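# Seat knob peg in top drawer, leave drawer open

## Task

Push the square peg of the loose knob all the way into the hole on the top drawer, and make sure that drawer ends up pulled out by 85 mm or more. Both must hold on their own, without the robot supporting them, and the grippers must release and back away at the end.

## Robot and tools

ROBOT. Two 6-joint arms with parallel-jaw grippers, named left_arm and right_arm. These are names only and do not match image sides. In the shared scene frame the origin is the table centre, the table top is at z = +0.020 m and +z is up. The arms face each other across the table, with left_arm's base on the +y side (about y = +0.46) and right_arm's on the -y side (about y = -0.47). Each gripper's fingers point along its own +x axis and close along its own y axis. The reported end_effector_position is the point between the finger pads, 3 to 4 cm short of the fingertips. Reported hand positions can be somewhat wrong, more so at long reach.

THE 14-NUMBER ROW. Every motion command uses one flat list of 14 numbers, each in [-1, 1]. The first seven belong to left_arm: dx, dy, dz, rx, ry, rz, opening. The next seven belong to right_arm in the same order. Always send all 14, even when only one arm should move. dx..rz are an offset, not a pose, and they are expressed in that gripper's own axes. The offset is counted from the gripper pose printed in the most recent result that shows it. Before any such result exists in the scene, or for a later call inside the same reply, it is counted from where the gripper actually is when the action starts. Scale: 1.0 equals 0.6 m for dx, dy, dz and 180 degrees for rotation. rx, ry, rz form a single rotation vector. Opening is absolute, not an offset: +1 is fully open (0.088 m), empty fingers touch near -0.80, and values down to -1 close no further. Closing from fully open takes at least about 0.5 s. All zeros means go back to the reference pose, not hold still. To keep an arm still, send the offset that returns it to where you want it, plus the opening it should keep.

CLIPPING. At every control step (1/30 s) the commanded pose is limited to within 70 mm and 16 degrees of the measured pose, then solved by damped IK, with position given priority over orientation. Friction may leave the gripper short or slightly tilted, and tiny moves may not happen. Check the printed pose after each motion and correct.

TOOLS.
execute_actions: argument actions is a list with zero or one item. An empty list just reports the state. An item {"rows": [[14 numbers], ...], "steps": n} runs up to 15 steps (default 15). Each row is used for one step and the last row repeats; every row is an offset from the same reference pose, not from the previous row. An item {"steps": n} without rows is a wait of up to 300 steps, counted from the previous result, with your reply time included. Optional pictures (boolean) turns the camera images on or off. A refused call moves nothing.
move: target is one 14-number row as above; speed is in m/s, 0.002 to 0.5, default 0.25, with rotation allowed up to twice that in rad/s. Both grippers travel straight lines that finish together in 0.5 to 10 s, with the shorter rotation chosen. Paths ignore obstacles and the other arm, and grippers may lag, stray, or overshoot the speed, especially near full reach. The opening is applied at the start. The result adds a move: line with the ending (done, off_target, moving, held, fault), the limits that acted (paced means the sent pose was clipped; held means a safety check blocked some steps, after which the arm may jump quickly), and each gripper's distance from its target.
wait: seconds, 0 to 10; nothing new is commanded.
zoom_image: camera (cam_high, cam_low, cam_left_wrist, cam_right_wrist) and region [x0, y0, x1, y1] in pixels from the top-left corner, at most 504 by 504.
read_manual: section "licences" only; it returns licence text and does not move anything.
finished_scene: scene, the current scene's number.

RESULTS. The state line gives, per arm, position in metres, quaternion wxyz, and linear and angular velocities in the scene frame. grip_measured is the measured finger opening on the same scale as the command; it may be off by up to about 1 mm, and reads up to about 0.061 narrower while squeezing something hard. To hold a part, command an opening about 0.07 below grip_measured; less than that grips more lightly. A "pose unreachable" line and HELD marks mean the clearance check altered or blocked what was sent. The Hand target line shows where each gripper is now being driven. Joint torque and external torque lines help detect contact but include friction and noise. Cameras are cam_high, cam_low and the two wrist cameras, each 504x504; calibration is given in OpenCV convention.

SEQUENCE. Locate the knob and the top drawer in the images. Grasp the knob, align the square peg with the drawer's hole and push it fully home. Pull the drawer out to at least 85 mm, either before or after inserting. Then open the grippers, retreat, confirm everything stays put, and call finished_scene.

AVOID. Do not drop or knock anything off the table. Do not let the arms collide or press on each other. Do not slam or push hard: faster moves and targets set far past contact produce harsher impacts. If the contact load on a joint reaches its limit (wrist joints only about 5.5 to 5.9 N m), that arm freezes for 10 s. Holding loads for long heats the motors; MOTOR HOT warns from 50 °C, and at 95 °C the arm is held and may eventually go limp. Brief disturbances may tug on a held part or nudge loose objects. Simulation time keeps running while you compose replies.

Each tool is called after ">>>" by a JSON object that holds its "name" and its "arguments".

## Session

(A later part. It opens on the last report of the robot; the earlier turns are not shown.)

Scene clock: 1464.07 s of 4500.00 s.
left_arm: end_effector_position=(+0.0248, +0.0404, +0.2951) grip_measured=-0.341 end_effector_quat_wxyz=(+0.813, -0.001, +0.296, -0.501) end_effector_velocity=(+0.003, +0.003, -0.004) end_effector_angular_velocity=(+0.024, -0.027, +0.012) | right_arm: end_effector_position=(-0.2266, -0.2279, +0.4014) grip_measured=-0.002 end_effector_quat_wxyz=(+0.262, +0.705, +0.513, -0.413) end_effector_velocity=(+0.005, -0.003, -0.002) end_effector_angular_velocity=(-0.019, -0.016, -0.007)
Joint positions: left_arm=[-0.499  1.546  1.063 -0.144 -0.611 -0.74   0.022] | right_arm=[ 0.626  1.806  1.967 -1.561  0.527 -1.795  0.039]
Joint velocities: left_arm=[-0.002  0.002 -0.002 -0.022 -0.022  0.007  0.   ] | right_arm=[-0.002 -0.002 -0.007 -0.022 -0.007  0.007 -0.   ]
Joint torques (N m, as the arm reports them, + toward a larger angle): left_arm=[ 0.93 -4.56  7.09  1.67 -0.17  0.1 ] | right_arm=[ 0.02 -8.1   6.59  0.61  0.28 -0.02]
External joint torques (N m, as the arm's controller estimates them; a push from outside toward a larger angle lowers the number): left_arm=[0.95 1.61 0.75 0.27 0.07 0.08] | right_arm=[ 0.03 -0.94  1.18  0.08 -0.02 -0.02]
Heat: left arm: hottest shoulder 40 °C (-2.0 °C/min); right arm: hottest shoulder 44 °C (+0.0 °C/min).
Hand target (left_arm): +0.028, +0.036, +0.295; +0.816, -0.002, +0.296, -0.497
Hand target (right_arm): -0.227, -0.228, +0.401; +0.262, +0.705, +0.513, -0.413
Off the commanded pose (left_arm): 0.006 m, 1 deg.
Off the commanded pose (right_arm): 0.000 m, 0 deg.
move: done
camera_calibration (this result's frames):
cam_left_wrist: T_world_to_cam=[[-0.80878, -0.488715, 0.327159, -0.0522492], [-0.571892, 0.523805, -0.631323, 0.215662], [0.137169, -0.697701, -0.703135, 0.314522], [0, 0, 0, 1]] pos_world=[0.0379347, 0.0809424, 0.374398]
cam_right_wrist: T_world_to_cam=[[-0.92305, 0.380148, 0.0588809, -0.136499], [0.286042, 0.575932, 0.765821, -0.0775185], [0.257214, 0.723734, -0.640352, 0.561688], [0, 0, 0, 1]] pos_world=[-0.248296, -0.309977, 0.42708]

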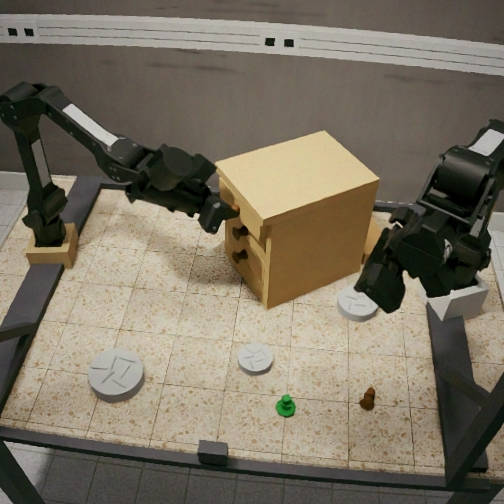

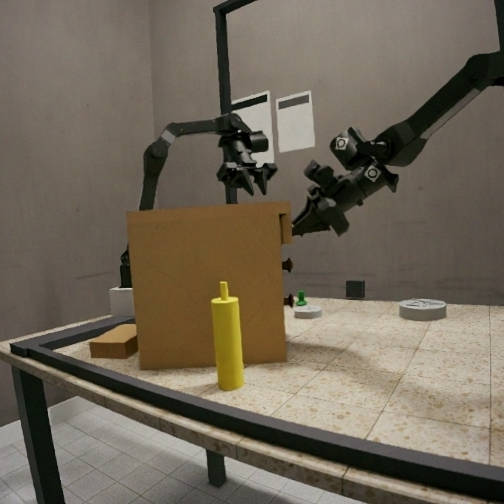

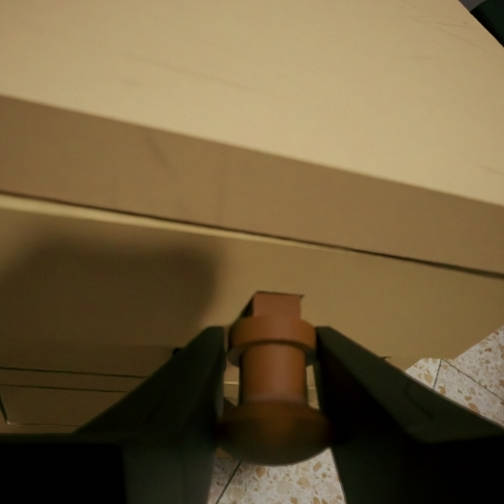

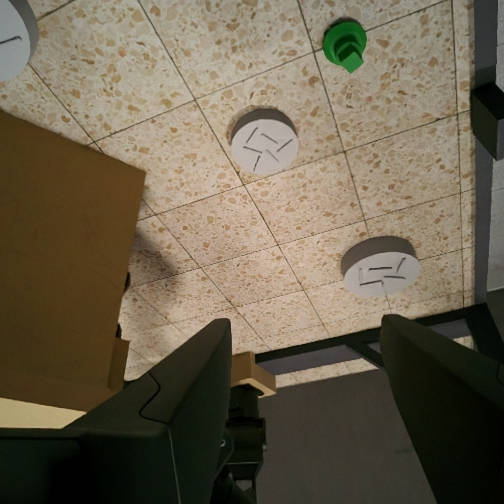

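>>> {"name": "move", "arguments": {"target": [0.043,0.001,0.024,-0.0022,-0.0013,0.0037,-0.7,0,0,0,0,0,0,0.0], "speed": 0.012}}

>>> {"name": "zoom_image", "arguments": {"camera": "cam_left_wrist", "region": [200,160,350,350]}}

Scene clock: 1470.43 s of 4500.00 s.
left_arm: end_effector_position=(+0.0293, +0.0298, +0.2915) grip_measured=-0.341 end_effector_quat_wxyz=(+0.812, +0.011, +0.297, -0.503) end_effector_velocity=(+0.001, +0.002, -0.001) end_effector_angular_velocity=(+0.013, -0.003, +0.007) | right_arm: end_effector_position=(-0.2266, -0.2279, +0.4014) grip_measured=-0.002 end_effector_quat_wxyz=(+0.262, +0.705, +0.513, -0.413) end_effector_velocity=(+0.002, -0.001, -0.001) end_effector_angular_velocity=(-0.011, -0.006, +0.005)
Joint positions: left_arm=[-0.472  1.583  1.093 -0.14  -0.581 -0.708  0.022] | right_arm=[ 0.626  1.806  1.967 -1.561  0.527 -1.795  0.039]
Joint velocities: left_arm=[-0.002 -0.002  0.002 -0.022 -0.007 -0.007  0.   ] | right_arm=[-0.002 -0.002 -0.002 -0.007 -0.007 -0.007 -0.   ]
Joint torques (N m, as the arm reports them, + toward a larger angle): left_arm=[ 2.88 -3.    9.43  2.9   0.14  0.17] | right_arm=[ 0.01 -8.08  6.6   0.61  0.28 -0.02]
External joint torques (N m, as the arm's controller estimates them; a push from outside toward a larger angle lowers the number): left_arm=[2.87 3.46 3.06 1.48 0.39 0.15] | right_arm=[ 0.01 -0.84  1.13  0.07 -0.02 -0.02]
Heat: left arm: hottest shoulder 40 °C (-2.0 °C/min); right arm: hottest shoulder 44 °C (+0.0 °C/min).
Hand target (left_arm): +0.041, +0.016, +0.294; +0.817, -0.003, +0.296, -0.495
Hand target (right_arm): -0.227, -0.228, +0.401; +0.262, +0.705, +0.513, -0.413
Off the commanded pose (left_arm): 0.019 m, 2 deg.
Off the commanded pose (right_arm): 0.000 m, 0 deg.
After step 90, 0.70 s passed at rest.
move: off_target (left_arm)
camera_calibration (this result's frames):
cam_left_wrist: T_world_to_cam=[[-0.817877, -0.484781, 0.309942, -0.0474033], [-0.559151, 0.542549, -0.62689, 0.219271], [0.135745, -0.686023, -0.714804, 0.307071], [0, 0, 0, 1]] pos_world=[0.0421519, 0.0687128, 0.371647]
cam_right_wrist: T_world_to_cam=[[-0.92305, 0.380148, 0.0588809, -0.136499], [0.286042, 0.575932, 0.765821, -0.0775185], [0.257214, 0.723734, -0.640352, 0.561688], [0, 0, 0, 1]] pos_world=[-0.248296, -0.309977, 0.42708]

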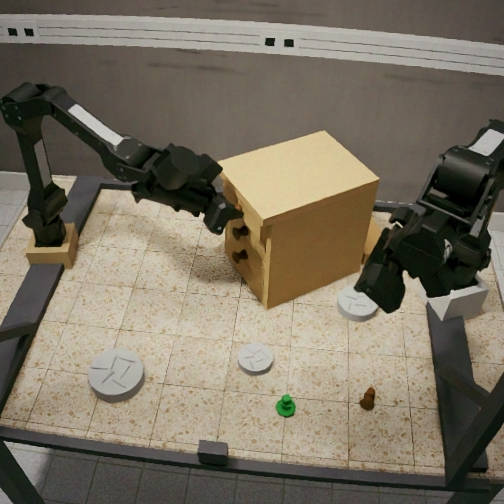

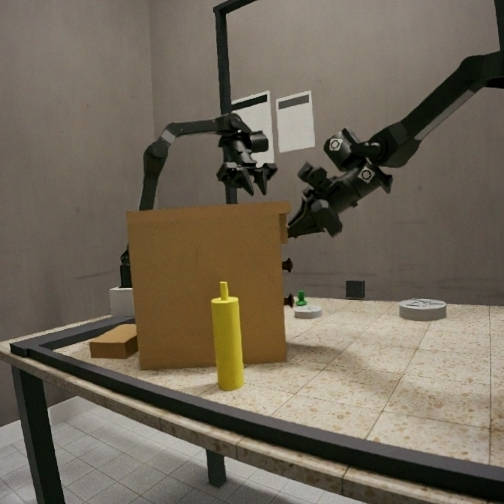

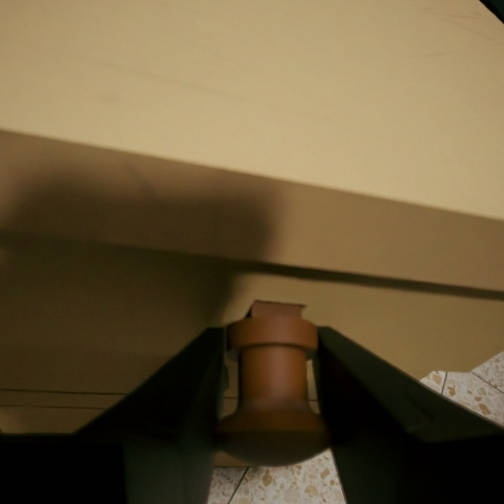

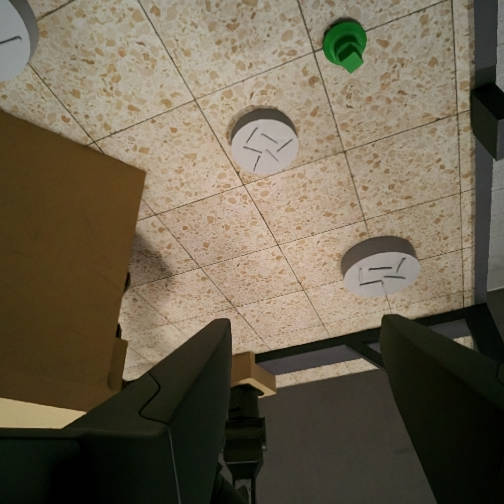

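Region (200, 160, 350, 350) of cam_left_wrist's 504x504 image, scaled by 2.653, with more detail than that image has; it fills the left 398 columns of this view, and the rest is white.

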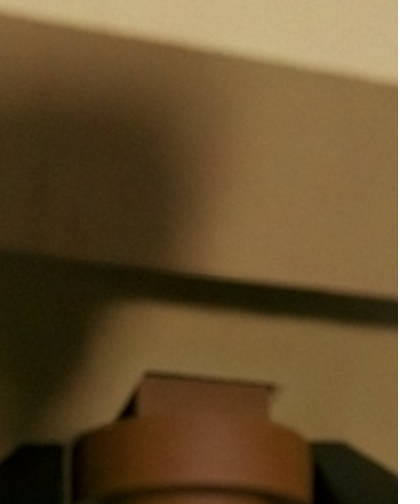

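>>> {"name": "move", "arguments": {"target": [0.052,0.0,0.040,-0.003,-0.008,0.004,-0.8,0,0,0,0,0,0,0.0], "speed": 0.015}}

>>> {"name": "zoom_image", "arguments": {"camera": "cam_left_wrist", "region": [200,160,350,350]}}

Scene clock: 1477.50 s of 4500.00 s.
left_arm: end_effector_position=(+0.0296, +0.0270, +0.2897) grip_measured=-0.341 end_effector_quat_wxyz=(+0.810, +0.034, +0.290, -0.508) end_effector_velocity=(+0.000, +0.002, -0.001) end_effector_angular_velocity=(+0.003, -0.000, +0.007) | right_arm: end_effector_position=(-0.2266, -0.2279, +0.4014) grip_measured=-0.002 end_effector_quat_wxyz=(+0.262, +0.705, +0.513, -0.413) end_effector_velocity=(+0.006, -0.002, +0.000) end_effector_angular_velocity=(-0.016, -0.015, +0.000)
Joint positions: left_arm=[-0.466  1.596  1.11  -0.157 -0.569 -0.665  0.022] | right_arm=[ 0.626  1.806  1.967 -1.561  0.527 -1.795  0.039]
Joint velocities: left_arm=[-0.002 -0.002 -0.002 -0.007 -0.007 -0.007 -0.   ] | right_arm=[-0.007 -0.007 -0.002 -0.022 -0.007 -0.007 -0.   ]
Joint torques (N m, as the arm reports them, + toward a larger angle): left_arm=[ 5.26  0.07 12.13  5.29  0.63  0.33] | right_arm=[ 0.02 -8.08  6.59  0.61  0.28 -0.02]
External joint torques (N m, as the arm's controller estimates them; a push from outside toward a larger angle lowers the number): left_arm=[5.26 6.68 5.72 3.86 0.87 0.31] | right_arm=[ 0.06 -0.73  1.09  0.09 -0.02 -0.01]
Heat: left arm: hottest elbow 42 °C (+1.0 °C/min); right arm: hottest shoulder 44 °C (+0.0 °C/min).
Hand target (left_arm): +0.052, +0.002, +0.296; +0.819, +0.003, +0.287, -0.496
Hand target (right_arm): -0.227, -0.228, +0.401; +0.262, +0.705, +0.513, -0.413
Off the commanded pose (left_arm): 0.037 m, 4 deg.
Off the commanded pose (right_arm): 0.000 m, 0 deg.
After step 90, 1.23 s passed at rest.
move: off_target (left_arm)
camera_calibration (this result's frames):
cam_left_wrist: T_world_to_cam=[[-0.839019, -0.472626, 0.269579, -0.0359094], [-0.525139, 0.573735, -0.628536, 0.218421], [0.142396, -0.66892, -0.729568, 0.307402], [0, 0, 0, 1]] pos_world=[0.0408002, 0.06334, 0.371237]
cam_right_wrist: T_world_to_cam=[[-0.92305, 0.380148, 0.0588809, -0.136499], [0.286042, 0.575932, 0.765821, -0.0775185], [0.257214, 0.723734, -0.640352, 0.561688], [0, 0, 0, 1]] pos_world=[-0.248296, -0.309977, 0.42708]

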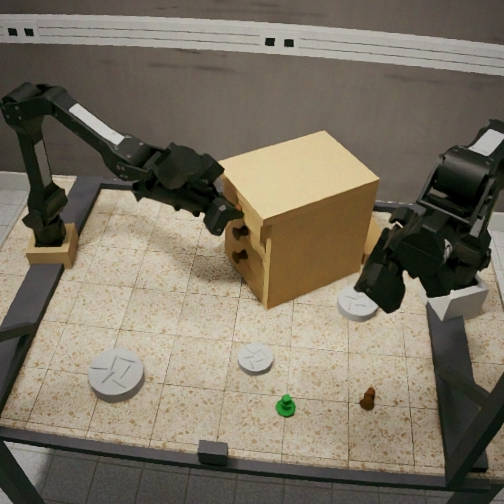

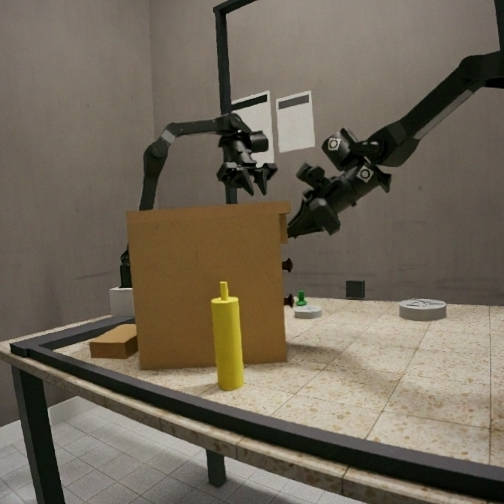

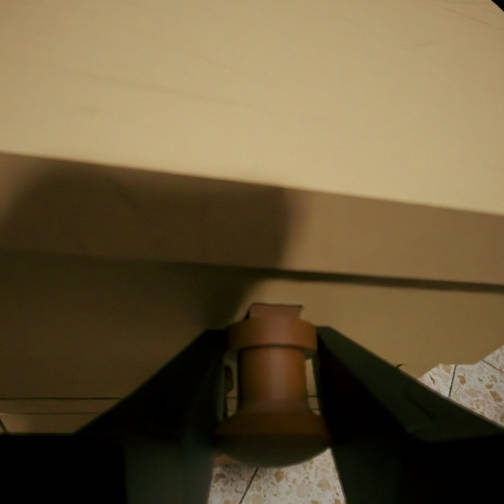

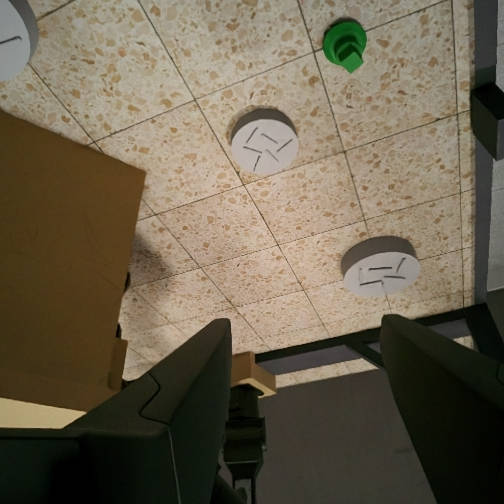

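Region (200, 160, 350, 350) of cam_left_wrist's 504x504 image, scaled by 2.653, with more detail than that image has; it fills the left 398 columns of this view, and the rest is white.

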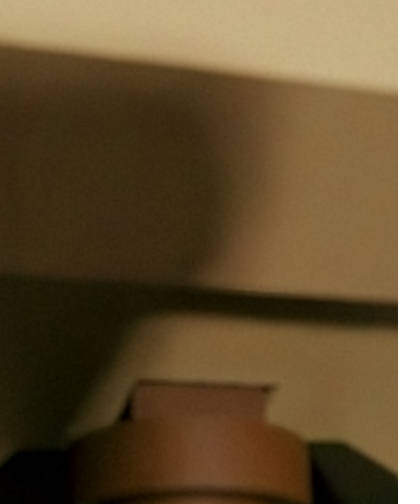

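>>> {"name": "move", "arguments": {"target": [-0.055,0.0,-0.030,0,0,0,-0.8,0,0,0,0,0,0,0.0], "speed": 0.015}}

Scene clock: 1483.00 s of 4500.00 s.
left_arm: end_effector_position=(+0.0152, +0.0546, +0.2929) grip_measured=-0.341 end_effector_quat_wxyz=(+0.813, +0.030, +0.289, -0.504) end_effector_velocity=(-0.001, +0.003, -0.003) end_effector_angular_velocity=(+0.003, +0.009, +0.009) | right_arm: end_effector_position=(-0.2266, -0.2279, +0.4014) grip_measured=-0.002 end_effector_quat_wxyz=(+0.262, +0.705, +0.513, -0.413) end_effector_velocity=(+0.004, -0.003, -0.002) end_effector_angular_velocity=(-0.033, -0.019, +0.015)
Joint positions: left_arm=[-0.542  1.519  1.05  -0.206 -0.641 -0.729  0.022] | right_arm=[ 0.626  1.806  1.967 -1.561  0.527 -1.795  0.039]
Joint velocities: left_arm=[-0.007 -0.002 -0.007 -0.007 -0.007 -0.022 -0.   ] | right_arm=[-0.007 -0.002 -0.002 -0.022 -0.022 -0.022 -0.   ]
Joint torques (N m, as the arm reports them, + toward a larger angle): left_arm=[-0.83 -7.78  4.45  0.91 -0.24 -0.06] | right_arm=[-0.02 -8.1   6.58  0.59  0.27 -0.02]
External joint torques (N m, as the arm's controller estimates them; a push from outside toward a larger angle lowers the number): left_arm=[-0.82 -1.88 -1.83 -0.44  0.03 -0.08] | right_arm=[ 0.05 -0.78  1.11  0.07 -0.03 -0.01]
Heat: left arm: hottest wrist pitch 44 °C (+3.0 °C/min); right arm: hottest shoulder 44 °C (+0.0 °C/min).
Hand target (left_arm): +0.012, +0.060, +0.291; +0.810, +0.035, +0.290, -0.508
Hand target (right_arm): -0.227, -0.228, +0.401; +0.262, +0.705, +0.513, -0.413
Off the commanded pose (left_arm): 0.007 m, 1 deg.
Off the commanded pose (right_arm): 0.000 m, 0 deg.
move: done
camera_calibration (this result's frames):
cam_left_wrist: T_world_to_cam=[[-0.833362, -0.481041, 0.272227, -0.0362359], [-0.531763, 0.563411, -0.632295, 0.198828], [0.150784, -0.671691, -0.725325, 0.32909], [0, 0, 0, 1]] pos_world=[0.0259101, 0.0915941, 0.374279]
cam_right_wrist: T_world_to_cam=[[-0.92305, 0.380148, 0.0588809, -0.136499], [0.286042, 0.575932, 0.765821, -0.0775185], [0.257214, 0.723734, -0.640352, 0.561688], [0, 0, 0, 1]] pos_world=[-0.248296, -0.309977, 0.42708]

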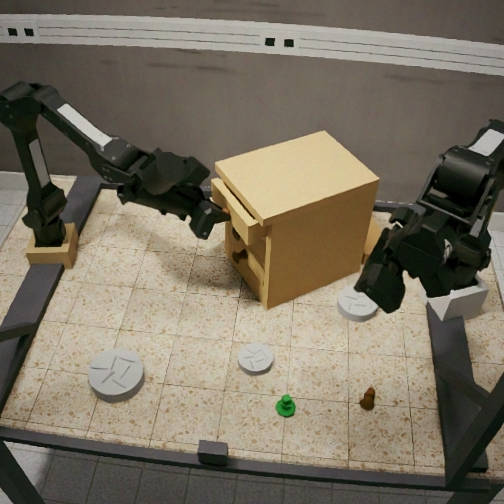

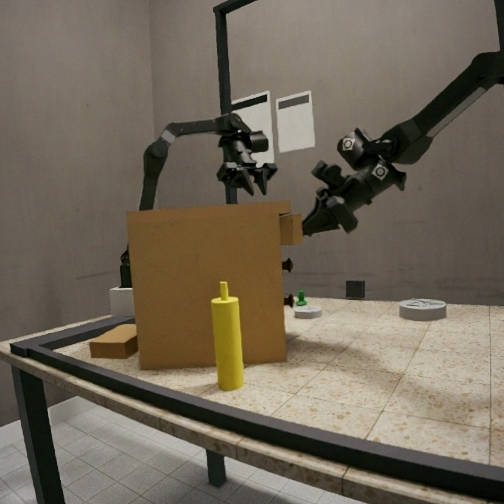

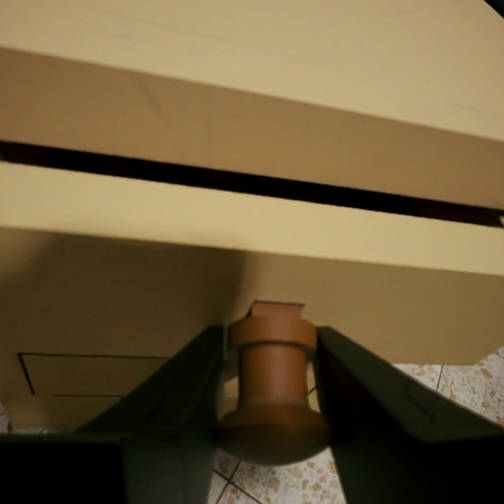

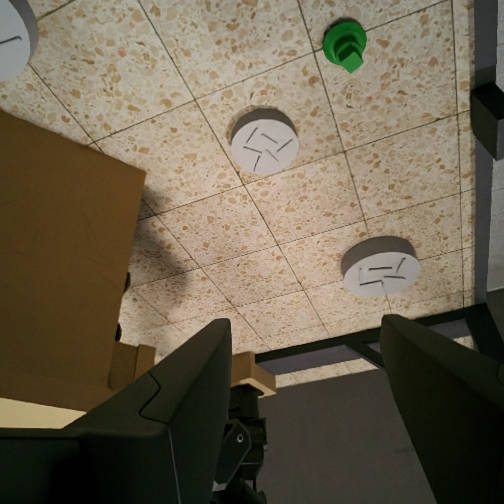

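>>> {"name": "move", "arguments": {"target": [-0.116,-0.0113,-0.069,0,0,0,-0.8,0,0,0,0,0,0,0.0], "speed": 0.025}}

Scene clock: 1493.03 s of 4500.00 s.
left_arm: end_effector_position=(-0.0319, +0.1180, +0.2933) grip_measured=-0.341 end_effector_quat_wxyz=(+0.813, +0.033, +0.290, -0.504) end_effector_velocity=(-0.001, +0.004, -0.000) end_effector_angular_velocity=(+0.004, +0.003, +0.004) | right_arm: end_effector_position=(-0.2266, -0.2279, +0.4014) grip_measured=-0.002 end_effector_quat_wxyz=(+0.262, +0.705, +0.513, -0.413) end_effector_velocity=(-0.000, +0.000, -0.001) end_effector_angular_velocity=(-0.004, +0.010, -0.007)
Joint positions: left_arm=[-0.791  1.413  0.992 -0.414 -0.82  -0.959  0.022] | right_arm=[ 0.626  1.806  1.967 -1.561  0.527 -1.795  0.039]
Joint velocities: left_arm=[-0.012 -0.007 -0.002 -0.022 -0.007 -0.022 -0.   ] | right_arm=[-0.002 -0.002 -0.007  0.007 -0.007  0.007 -0.   ]
Joint torques (N m, as the arm reports them, + toward a larger angle): left_arm=[-0.38 -6.98  4.87  0.98 -0.6   0.01] | right_arm=[ 0.03 -8.12  6.55  0.6   0.28 -0.02]
External joint torques (N m, as the arm's controller estimates them; a push from outside toward a larger angle lowers the number): left_arm=[-0.37 -1.9  -1.34 -0.2  -0.21 -0.01] | right_arm=[ 0.02 -0.93  1.08  0.03 -0.01 -0.02]
Heat: left arm: hottest wrist pitch 42 °C (+1.0 °C/min); right arm: hottest shoulder 44 °C (+0.0 °C/min).
Hand target (left_arm): -0.031, +0.121, +0.295; +0.813, +0.030, +0.289, -0.505
Hand target (right_arm): -0.227, -0.228, +0.401; +0.262, +0.705, +0.513, -0.413
Off the commanded pose (left_arm): 0.004 m, 0 deg.
Off the commanded pose (right_arm): 0.000 m, 0 deg.
After step 90, 3.50 s passed at rest.
move: done
camera_calibration (this result's frames):
cam_left_wrist: T_world_to_cam=[[-0.834181, -0.481321, 0.269205, -0.0442303], [-0.530828, 0.5684, -0.628604, 0.136621], [0.149544, -0.667271, -0.729648, 0.379748], [0, 0, 0, 1]] pos_world=[-0.0211628, 0.15445, 0.37487]
cam_right_wrist: T_world_to_cam=[[-0.92305, 0.380148, 0.0588809, -0.136499], [0.286042, 0.575932, 0.765821, -0.0775185], [0.257214, 0.723734, -0.640352, 0.561688], [0, 0, 0, 1]] pos_world=[-0.248296, -0.309977, 0.42708]

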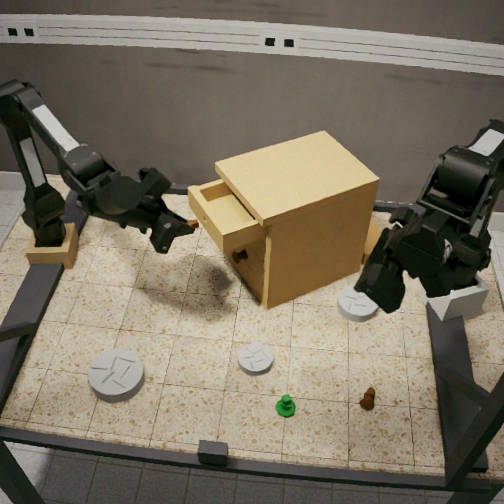

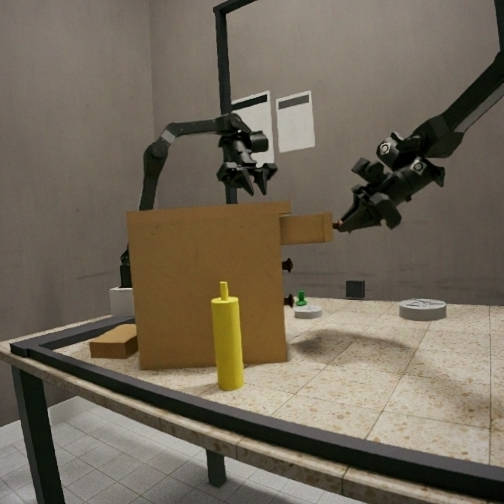

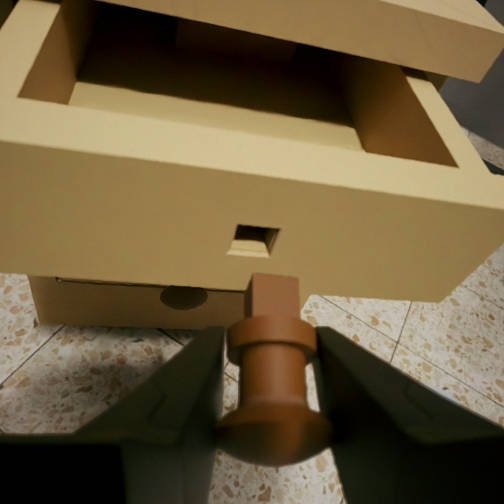

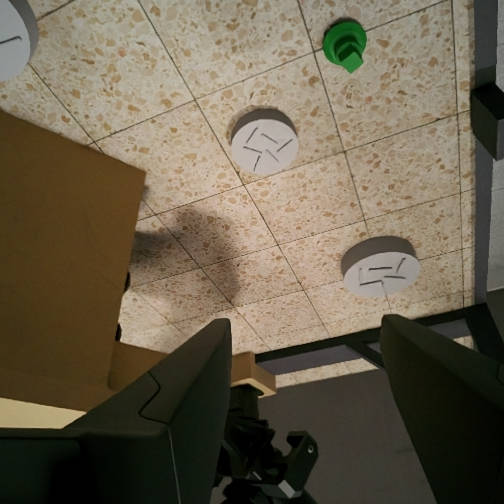

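>>> {"name": "zoom_image", "arguments": {"camera": "cam_left_wrist", "region": [200,180,350,370]}}

>>> {"name": "zoom_image", "arguments": {"camera": "cam_low", "region": [260,180,420,280]}}

Region (200, 180, 350, 370) of cam_left_wrist's 504x504 image, scaled by 2.653, with more detail than that image has; it fills the left 398 columns of this view, and the rest is white.

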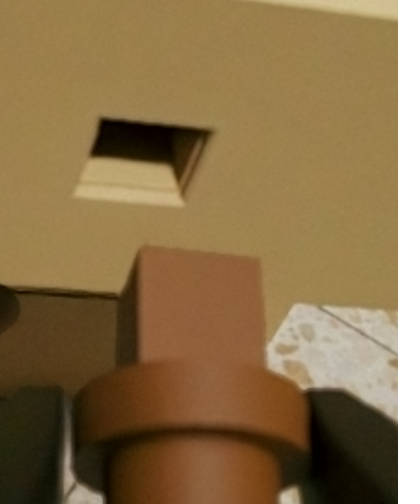

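Region (260, 180, 420, 280) of cam_low's 504x504 image, scaled by 3.150, with more detail than that image has; it fills the top 315 rows of this view, and the rest is white.

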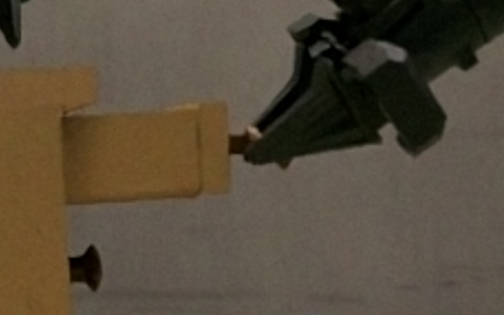

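>>> {"name": "move", "arguments": {"target": [-0.0113,0.0017,0.0177,0,0,0,-0.8,0,0,0,0,0,0,0.0], "speed": 0.03}}

>>> {"name": "zoom_image", "arguments": {"camera": "cam_left_wrist", "region": [200,160,350,350]}}

Scene clock: 1514.43 s of 4500.00 s.
left_arm: end_effector_position=(-0.0289, +0.1214, +0.2958) grip_measured=-0.341 end_effector_quat_wxyz=(+0.815, +0.045, +0.289, -0.501) end_effector_velocity=(+0.004, +0.003, -0.004) end_effector_angular_velocity=(+0.016, -0.014, +0.011) | right_arm: end_effector_position=(-0.2266, -0.2279, +0.4014) grip_measured=-0.002 end_effector_quat_wxyz=(+0.262, +0.705, +0.513, -0.413) end_effector_velocity=(+0.005, -0.003, -0.001) end_effector_angular_velocity=(-0.010, -0.038, +0.020)
Joint positions: left_arm=[-0.79   1.403  1.005 -0.458 -0.82  -0.955  0.022] | right_arm=[ 0.626  1.806  1.967 -1.561  0.527 -1.795  0.039]
Joint velocities: left_arm=[ 0.002 -0.002 -0.007 -0.022 -0.007 -0.007 -0.   ] | right_arm=[ 0.002 -0.002 -0.007 -0.022  0.007 -0.022 -0.   ]
Joint torques (N m, as the arm reports them, + toward a larger angle): left_arm=[ 0.4  -6.75  7.23  0.92 -0.3   0.17] | right_arm=[ 0.02 -8.1   6.62  0.6   0.28 -0.02]
External joint torques (N m, as the arm's controller estimates them; a push from outside toward a larger angle lowers the number): left_arm=[ 0.38 -1.74  1.03 -0.24  0.1   0.15] | right_arm=[-0.01 -0.89  1.17  0.06 -0.02 -0.02]
Heat: left arm: hottest shoulder 41 °C (+1.0 °C/min); right arm: hottest shoulder 44 °C (+0.0 °C/min).
Hand target (left_arm): -0.028, +0.120, +0.305; +0.813, +0.033, +0.290, -0.504
Hand target (right_arm): -0.227, -0.228, +0.401; +0.262, +0.705, +0.513, -0.413
Off the commanded pose (left_arm): 0.009 m, 1 deg.
Off the commanded pose (right_arm): 0.000 m, 0 deg.
After step 90, 17.60 s passed at rest.
move: off_target (left_arm)
camera_calibration (this result's frames):
cam_left_wrist: T_world_to_cam=[[-0.838398, -0.486064, 0.246637, -0.0336867], [-0.520629, 0.580198, -0.62635, 0.136125], [0.161348, -0.653538, -0.739497, 0.384999], [0, 0, 0, 1]] pos_world=[-0.019491, 0.156258, 0.378276]
cam_right_wrist: T_world_to_cam=[[-0.92305, 0.380148, 0.0588809, -0.136499], [0.286042, 0.575932, 0.765821, -0.0775185], [0.257214, 0.723734, -0.640352, 0.561688], [0, 0, 0, 1]] pos_world=[-0.248296, -0.309977, 0.42708]

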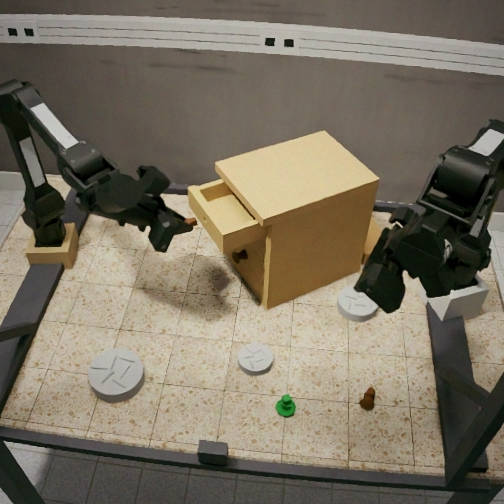

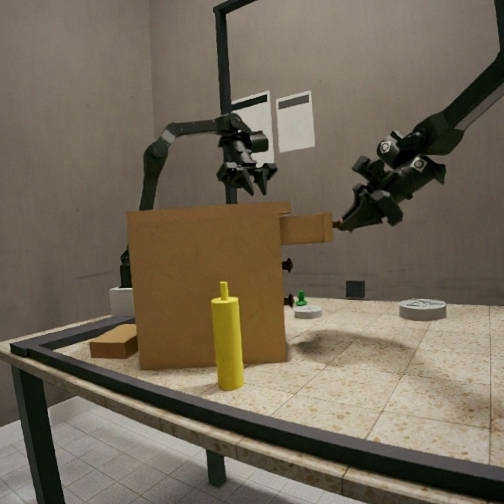

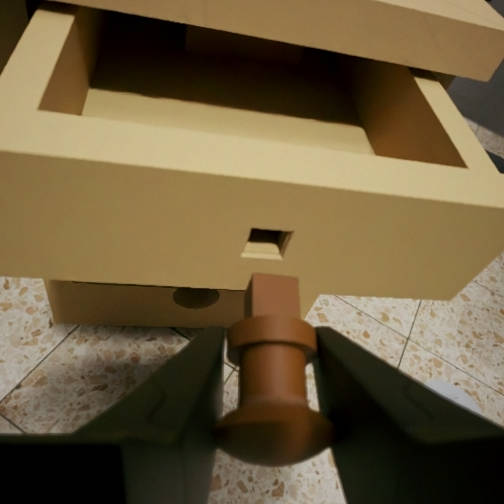

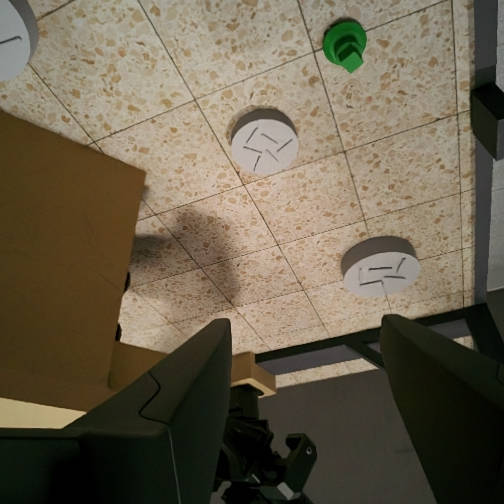

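Region (200, 160, 350, 350) of cam_left_wrist's 504x504 image, scaled by 2.653, with more detail than that image has; it fills the left 398 columns of this view, and the rest is white.

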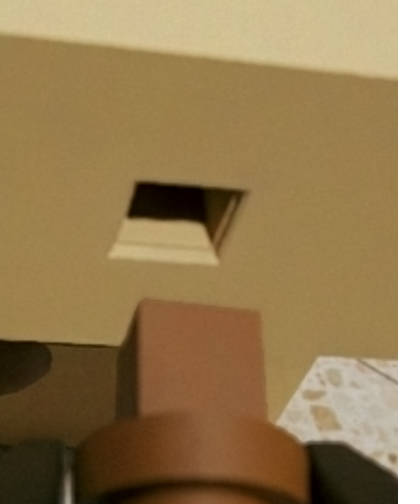

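>>> {"name": "move", "arguments": {"target": [-0.002,-0.001,0.004,-0.0285,-0.0118,-0.0048,-0.8,0,0,0,0,0,0,0.0], "speed": 0.03}}

>>> {"name": "zoom_image", "arguments": {"camera": "cam_left_wrist", "region": [200,160,350,350]}}

Scene clock: 1525.03 s of 4500.00 s.
left_arm: end_effector_position=(-0.0295, +0.1189, +0.2967) grip_measured=-0.341 end_effector_quat_wxyz=(+0.817, +0.002, +0.297, -0.494) end_effector_velocity=(+0.004, +0.003, -0.001) end_effector_angular_velocity=(+0.001, -0.008, +0.023) | right_arm: end_effector_position=(-0.2266, -0.2279, +0.4014) grip_measured=-0.002 end_effector_quat_wxyz=(+0.262, +0.705, +0.513, -0.413) end_effector_velocity=(-0.000, -0.002, -0.003) end_effector_angular_velocity=(-0.028, -0.011, +0.020)
Joint positions: left_arm=[-0.793  1.403  0.986 -0.405 -0.842 -1.014  0.022] | right_arm=[ 0.626  1.806  1.967 -1.561  0.527 -1.795  0.039]
Joint velocities: left_arm=[-0.002 -0.002 -0.002 -0.022 -0.022 -0.022 -0.   ] | right_arm=[-0.002  0.002 -0.002 -0.007 -0.022 -0.022  0.   ]
Joint torques (N m, as the arm reports them, + toward a larger angle): left_arm=[-0.26 -6.68  4.67  1.35 -0.6  -0.06] | right_arm=[ 0.02 -8.09  6.6   0.61  0.28 -0.02]
External joint torques (N m, as the arm's controller estimates them; a push from outside toward a larger angle lowers the number): left_arm=[-0.29 -1.69 -1.5   0.19 -0.21 -0.08] | right_arm=[ 0.   -0.93  1.17  0.07 -0.01 -0.02]
Heat: left arm: hottest shoulder 41 °C (+1.0 °C/min); right arm: hottest shoulder 44 °C (+0.0 °C/min).
Hand target (left_arm): -0.029, +0.121, +0.299; +0.817, -0.003, +0.296, -0.495
Hand target (right_arm): -0.227, -0.228, +0.401; +0.262, +0.705, +0.513, -0.413
Off the commanded pose (left_arm): 0.003 m, 1 deg.
Off the commanded pose (right_arm): 0.000 m, 0 deg.
After step 90, 5.73 s passed at rest.
move: done
camera_calibration (this result's frames):
cam_left_wrist: T_world_to_cam=[[-0.803181, -0.50321, 0.318872, -0.0538647], [-0.576728, 0.522669, -0.627854, 0.143439], [0.149278, -0.688183, -0.710014, 0.37915], [0, 0, 0, 1]] pos_world=[-0.0171367, 0.158849, 0.376436]
cam_right_wrist: T_world_to_cam=[[-0.92305, 0.380148, 0.0588809, -0.136499], [0.286042, 0.575932, 0.765821, -0.0775185], [0.257214, 0.723734, -0.640352, 0.561688], [0, 0, 0, 1]] pos_world=[-0.248296, -0.309977, 0.42708]

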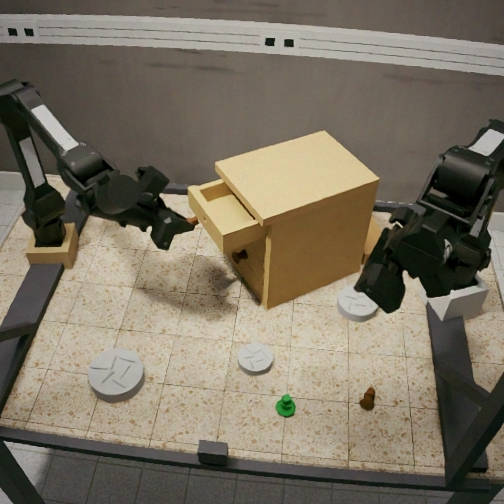

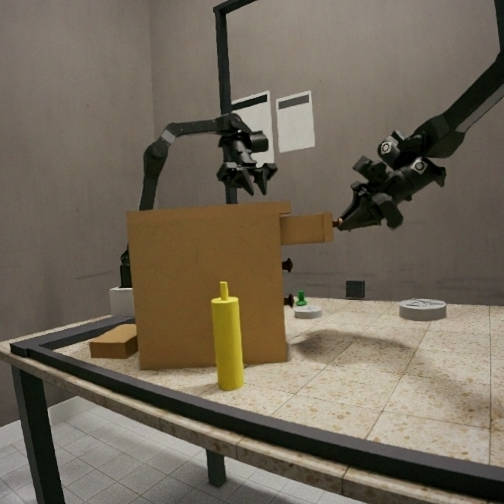

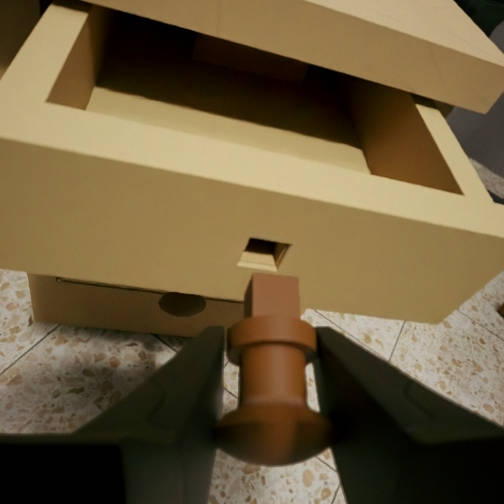

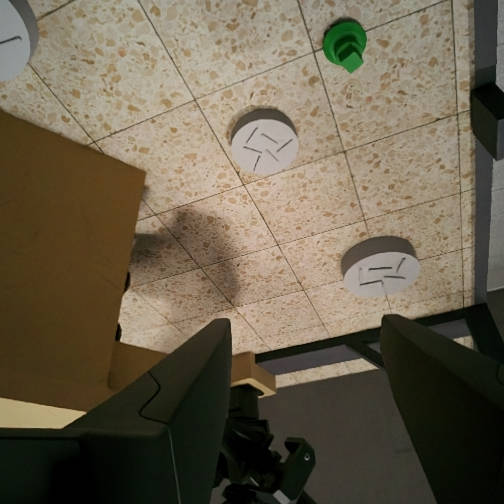

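Region (200, 160, 350, 350) of cam_left_wrist's 504x504 image, scaled by 2.653, with more detail than that image has; it fills the left 398 columns of this view, and the rest is white.

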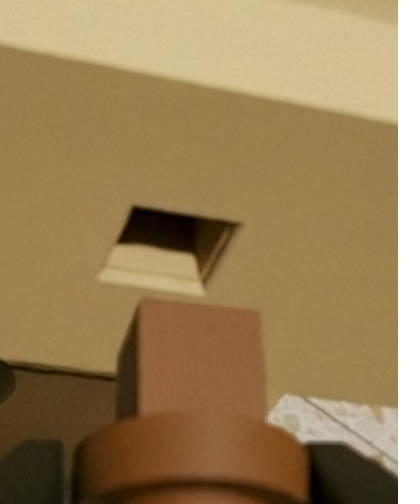

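>>> {"name": "move", "arguments": {"target": [0.008,0.004,0.003,0.0157,0,0.0098,-0.8,0,0,0,0,0,0,0.0], "speed": 0.015}}

>>> {"name": "zoom_image", "arguments": {"camera": "cam_left_wrist", "region": [200,160,350,350]}}

Scene clock: 1530.93 s of 4500.00 s.
left_arm: end_effector_position=(-0.0253, +0.1189, +0.2923) grip_measured=-0.341 end_effector_quat_wxyz=(+0.822, +0.029, +0.287, -0.490) end_effector_velocity=(+0.000, +0.001, +0.001) end_effector_angular_velocity=(-0.004, -0.000, +0.006) | right_arm: end_effector_position=(-0.2266, -0.2279, +0.4014) grip_measured=-0.002 end_effector_quat_wxyz=(+0.262, +0.705, +0.513, -0.413) end_effector_velocity=(-0.003, -0.003, -0.001) end_effector_angular_velocity=(-0.014, +0.021, -0.000)
Joint positions: left_arm=[-0.783  1.414  0.991 -0.429 -0.843 -0.981  0.022] | right_arm=[ 0.626  1.806  1.967 -1.561  0.527 -1.795  0.039]
Joint velocities: left_arm=[-0.002 -0.002  0.002 -0.007 -0.007 -0.007  0.   ] | right_arm=[ 0.002 -0.002 -0.002  0.007 -0.022  0.007 -0.   ]
Joint torques (N m, as the arm reports them, + toward a larger angle): left_arm=[ 0.2  -4.3   7.15  0.93 -0.65  0.13] | right_arm=[ 0.   -8.08  6.58  0.6   0.27 -0.03]
External joint torques (N m, as the arm's controller estimates them; a push from outside toward a larger angle lowers the number): left_arm=[ 0.21  0.75  0.97 -0.22 -0.25  0.11] | right_arm=[-0.05 -0.85  1.12  0.06 -0.02 -0.03]
Heat: left arm: hottest shoulder 41 °C (+0.0 °C/min); right arm: hottest shoulder 44 °C (+0.0 °C/min).
Hand target (left_arm): -0.025, +0.116, +0.295; +0.825, +0.027, +0.285, -0.488
Hand target (right_arm): -0.227, -0.228, +0.401; +0.262, +0.705, +0.513, -0.413
Off the commanded pose (left_arm): 0.004 m, 1 deg.
Off the commanded pose (right_arm): 0.000 m, 0 deg.
After step 90, 0.70 s passed at rest.
move: done
camera_calibration (this result's frames):
cam_left_wrist: T_world_to_cam=[[-0.819217, -0.509029, 0.264146, -0.0328385], [-0.545196, 0.548402, -0.634047, 0.14263], [0.17789, -0.663434, -0.726781, 0.378096], [0, 0, 0, 1]] pos_world=[-0.0163998, 0.155907, 0.373901]
cam_right_wrist: T_world_to_cam=[[-0.92305, 0.380148, 0.0588809, -0.136499], [0.286042, 0.575932, 0.765821, -0.0775185], [0.257214, 0.723734, -0.640352, 0.561688], [0, 0, 0, 1]] pos_world=[-0.248296, -0.309977, 0.42708]

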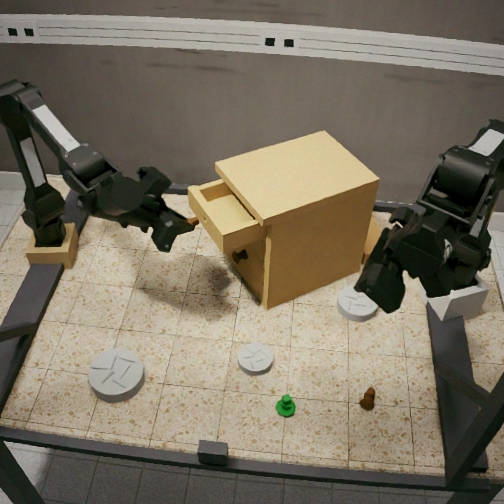

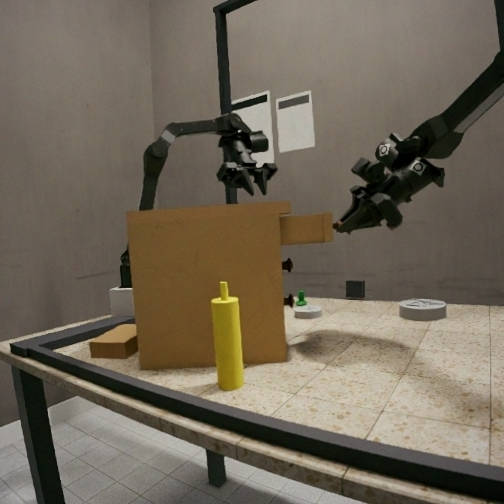

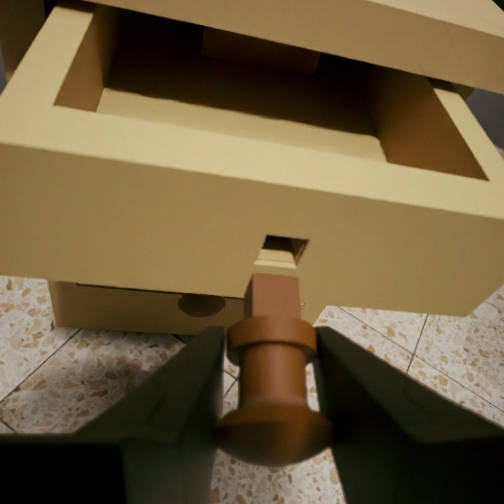

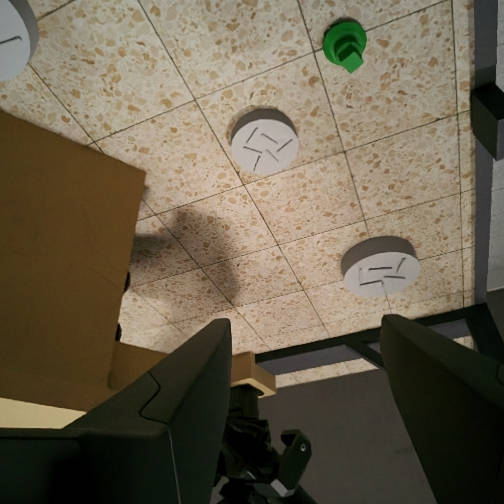

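Region (200, 160, 350, 350) of cam_left_wrist's 504x504 image, scaled by 2.653, with more detail than that image has; it fills the left 398 columns of this view, and the rest is white.

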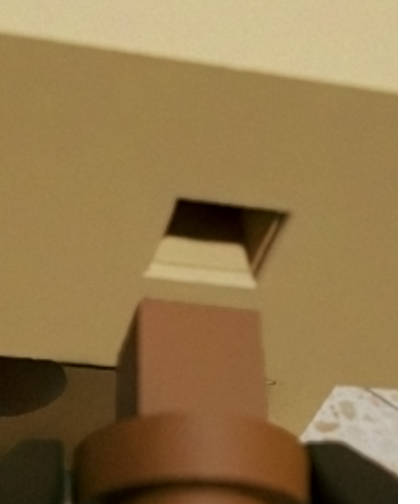

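>>> {"name": "move", "arguments": {"target": [-0.0143,-0.0102,0.0143,0,0,0,-0.8,0,0,0,0,0,0,0.0], "speed": 0.03}}

>>> {"name": "zoom_image", "arguments": {"camera": "cam_left_wrist", "region": [200,160,350,350]}}

Scene clock: 1537.17 s of 4500.00 s.
left_arm: end_effector_position=(-0.0275, +0.1211, +0.2994) grip_measured=-0.341 end_effector_quat_wxyz=(+0.823, +0.036, +0.288, -0.489) end_effector_velocity=(+0.003, +0.002, +0.003) end_effector_angular_velocity=(-0.008, -0.004, +0.023) | right_arm: end_effector_position=(-0.2266, -0.2279, +0.4014) grip_measured=-0.002 end_effector_quat_wxyz=(+0.262, +0.705, +0.513, -0.413) end_effector_velocity=(+0.001, -0.001, -0.001) end_effector_angular_velocity=(-0.009, +0.001, -0.007)
Joint positions: left_arm=[-0.793  1.415  1.029 -0.491 -0.846 -0.994  0.022] | right_arm=[ 0.626  1.806  1.967 -1.561  0.527 -1.795  0.039]
Joint velocities: left_arm=[-0.002 -0.002  0.007 -0.022 -0.022 -0.022 -0.   ] | right_arm=[-0.002  0.002  0.002 -0.007 -0.007  0.007 -0.   ]
Joint torques (N m, as the arm reports them, + toward a larger angle): left_arm=[-0.25 -5.18  7.35  0.93 -0.67 -0.02] | right_arm=[ 0.01 -8.09  6.6   0.6   0.28 -0.02]
External joint torques (N m, as the arm's controller estimates them; a push from outside toward a larger angle lowers the number): left_arm=[-0.28 -0.13  1.18 -0.19 -0.26 -0.04] | right_arm=[ 0.05 -0.83  1.09  0.05 -0.02 -0.02]
Heat: left arm: hottest shoulder 41 °C (-1.0 °C/min); right arm: hottest shoulder 44 °C (+0.0 °C/min).
Hand target (left_arm): -0.030, +0.120, +0.305; +0.822, +0.029, +0.287, -0.491
Hand target (right_arm): -0.227, -0.228, +0.401; +0.262, +0.705, +0.513, -0.413
Off the commanded pose (left_arm): 0.006 m, 1 deg.
Off the commanded pose (right_arm): 0.000 m, 0 deg.
After step 90, 2.47 s passed at rest.
move: done
camera_calibration (this result's frames):
cam_left_wrist: T_world_to_cam=[[-0.821348, -0.511311, 0.252879, -0.0318217], [-0.540949, 0.557513, -0.629725, 0.14248], [0.181002, -0.654018, -0.734505, 0.386331], [0, 0, 0, 1]] pos_world=[-0.0189889, 0.156962, 0.381533]
cam_right_wrist: T_world_to_cam=[[-0.92305, 0.380148, 0.0588809, -0.136499], [0.286042, 0.575932, 0.765821, -0.0775185], [0.257214, 0.723734, -0.640352, 0.561688], [0, 0, 0, 1]] pos_world=[-0.248296, -0.309977, 0.42708]

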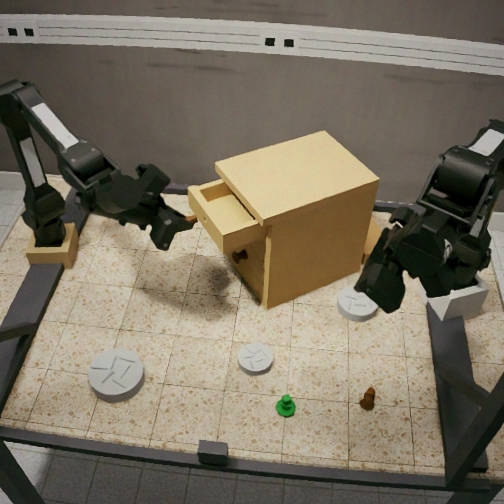

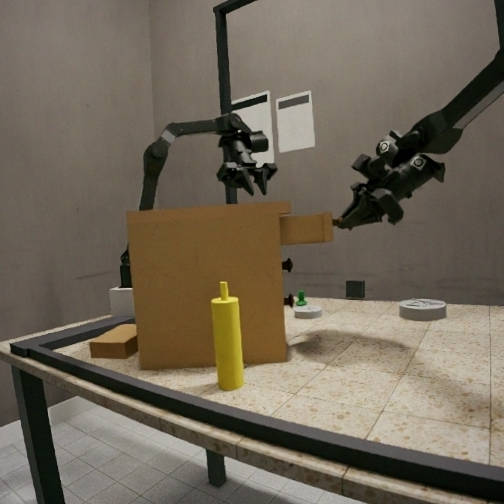

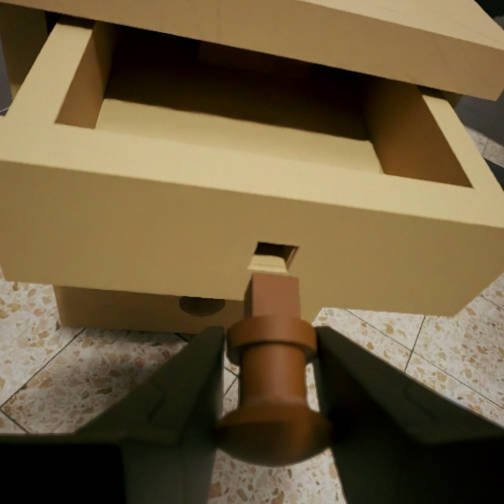

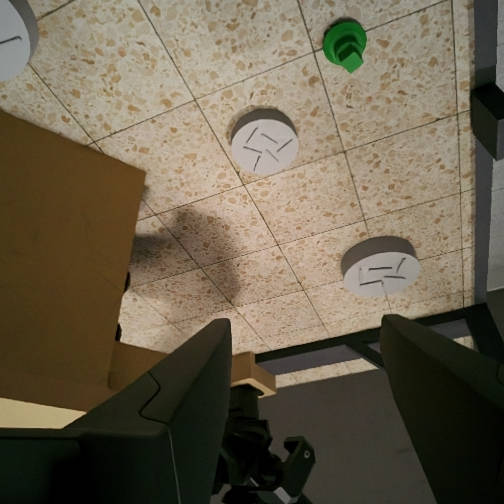

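Region (200, 160, 350, 350) of cam_left_wrist's 504x504 image, scaled by 2.653, with more detail than that image has; it fills the left 398 columns of this view, and the rest is white.

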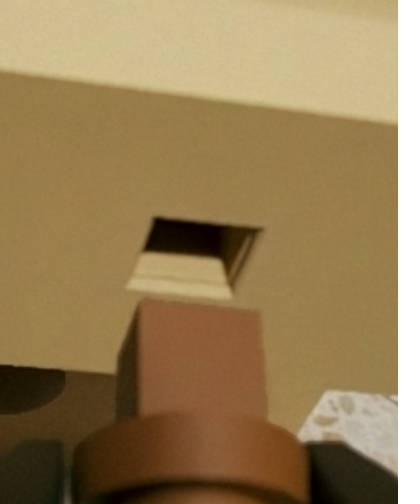

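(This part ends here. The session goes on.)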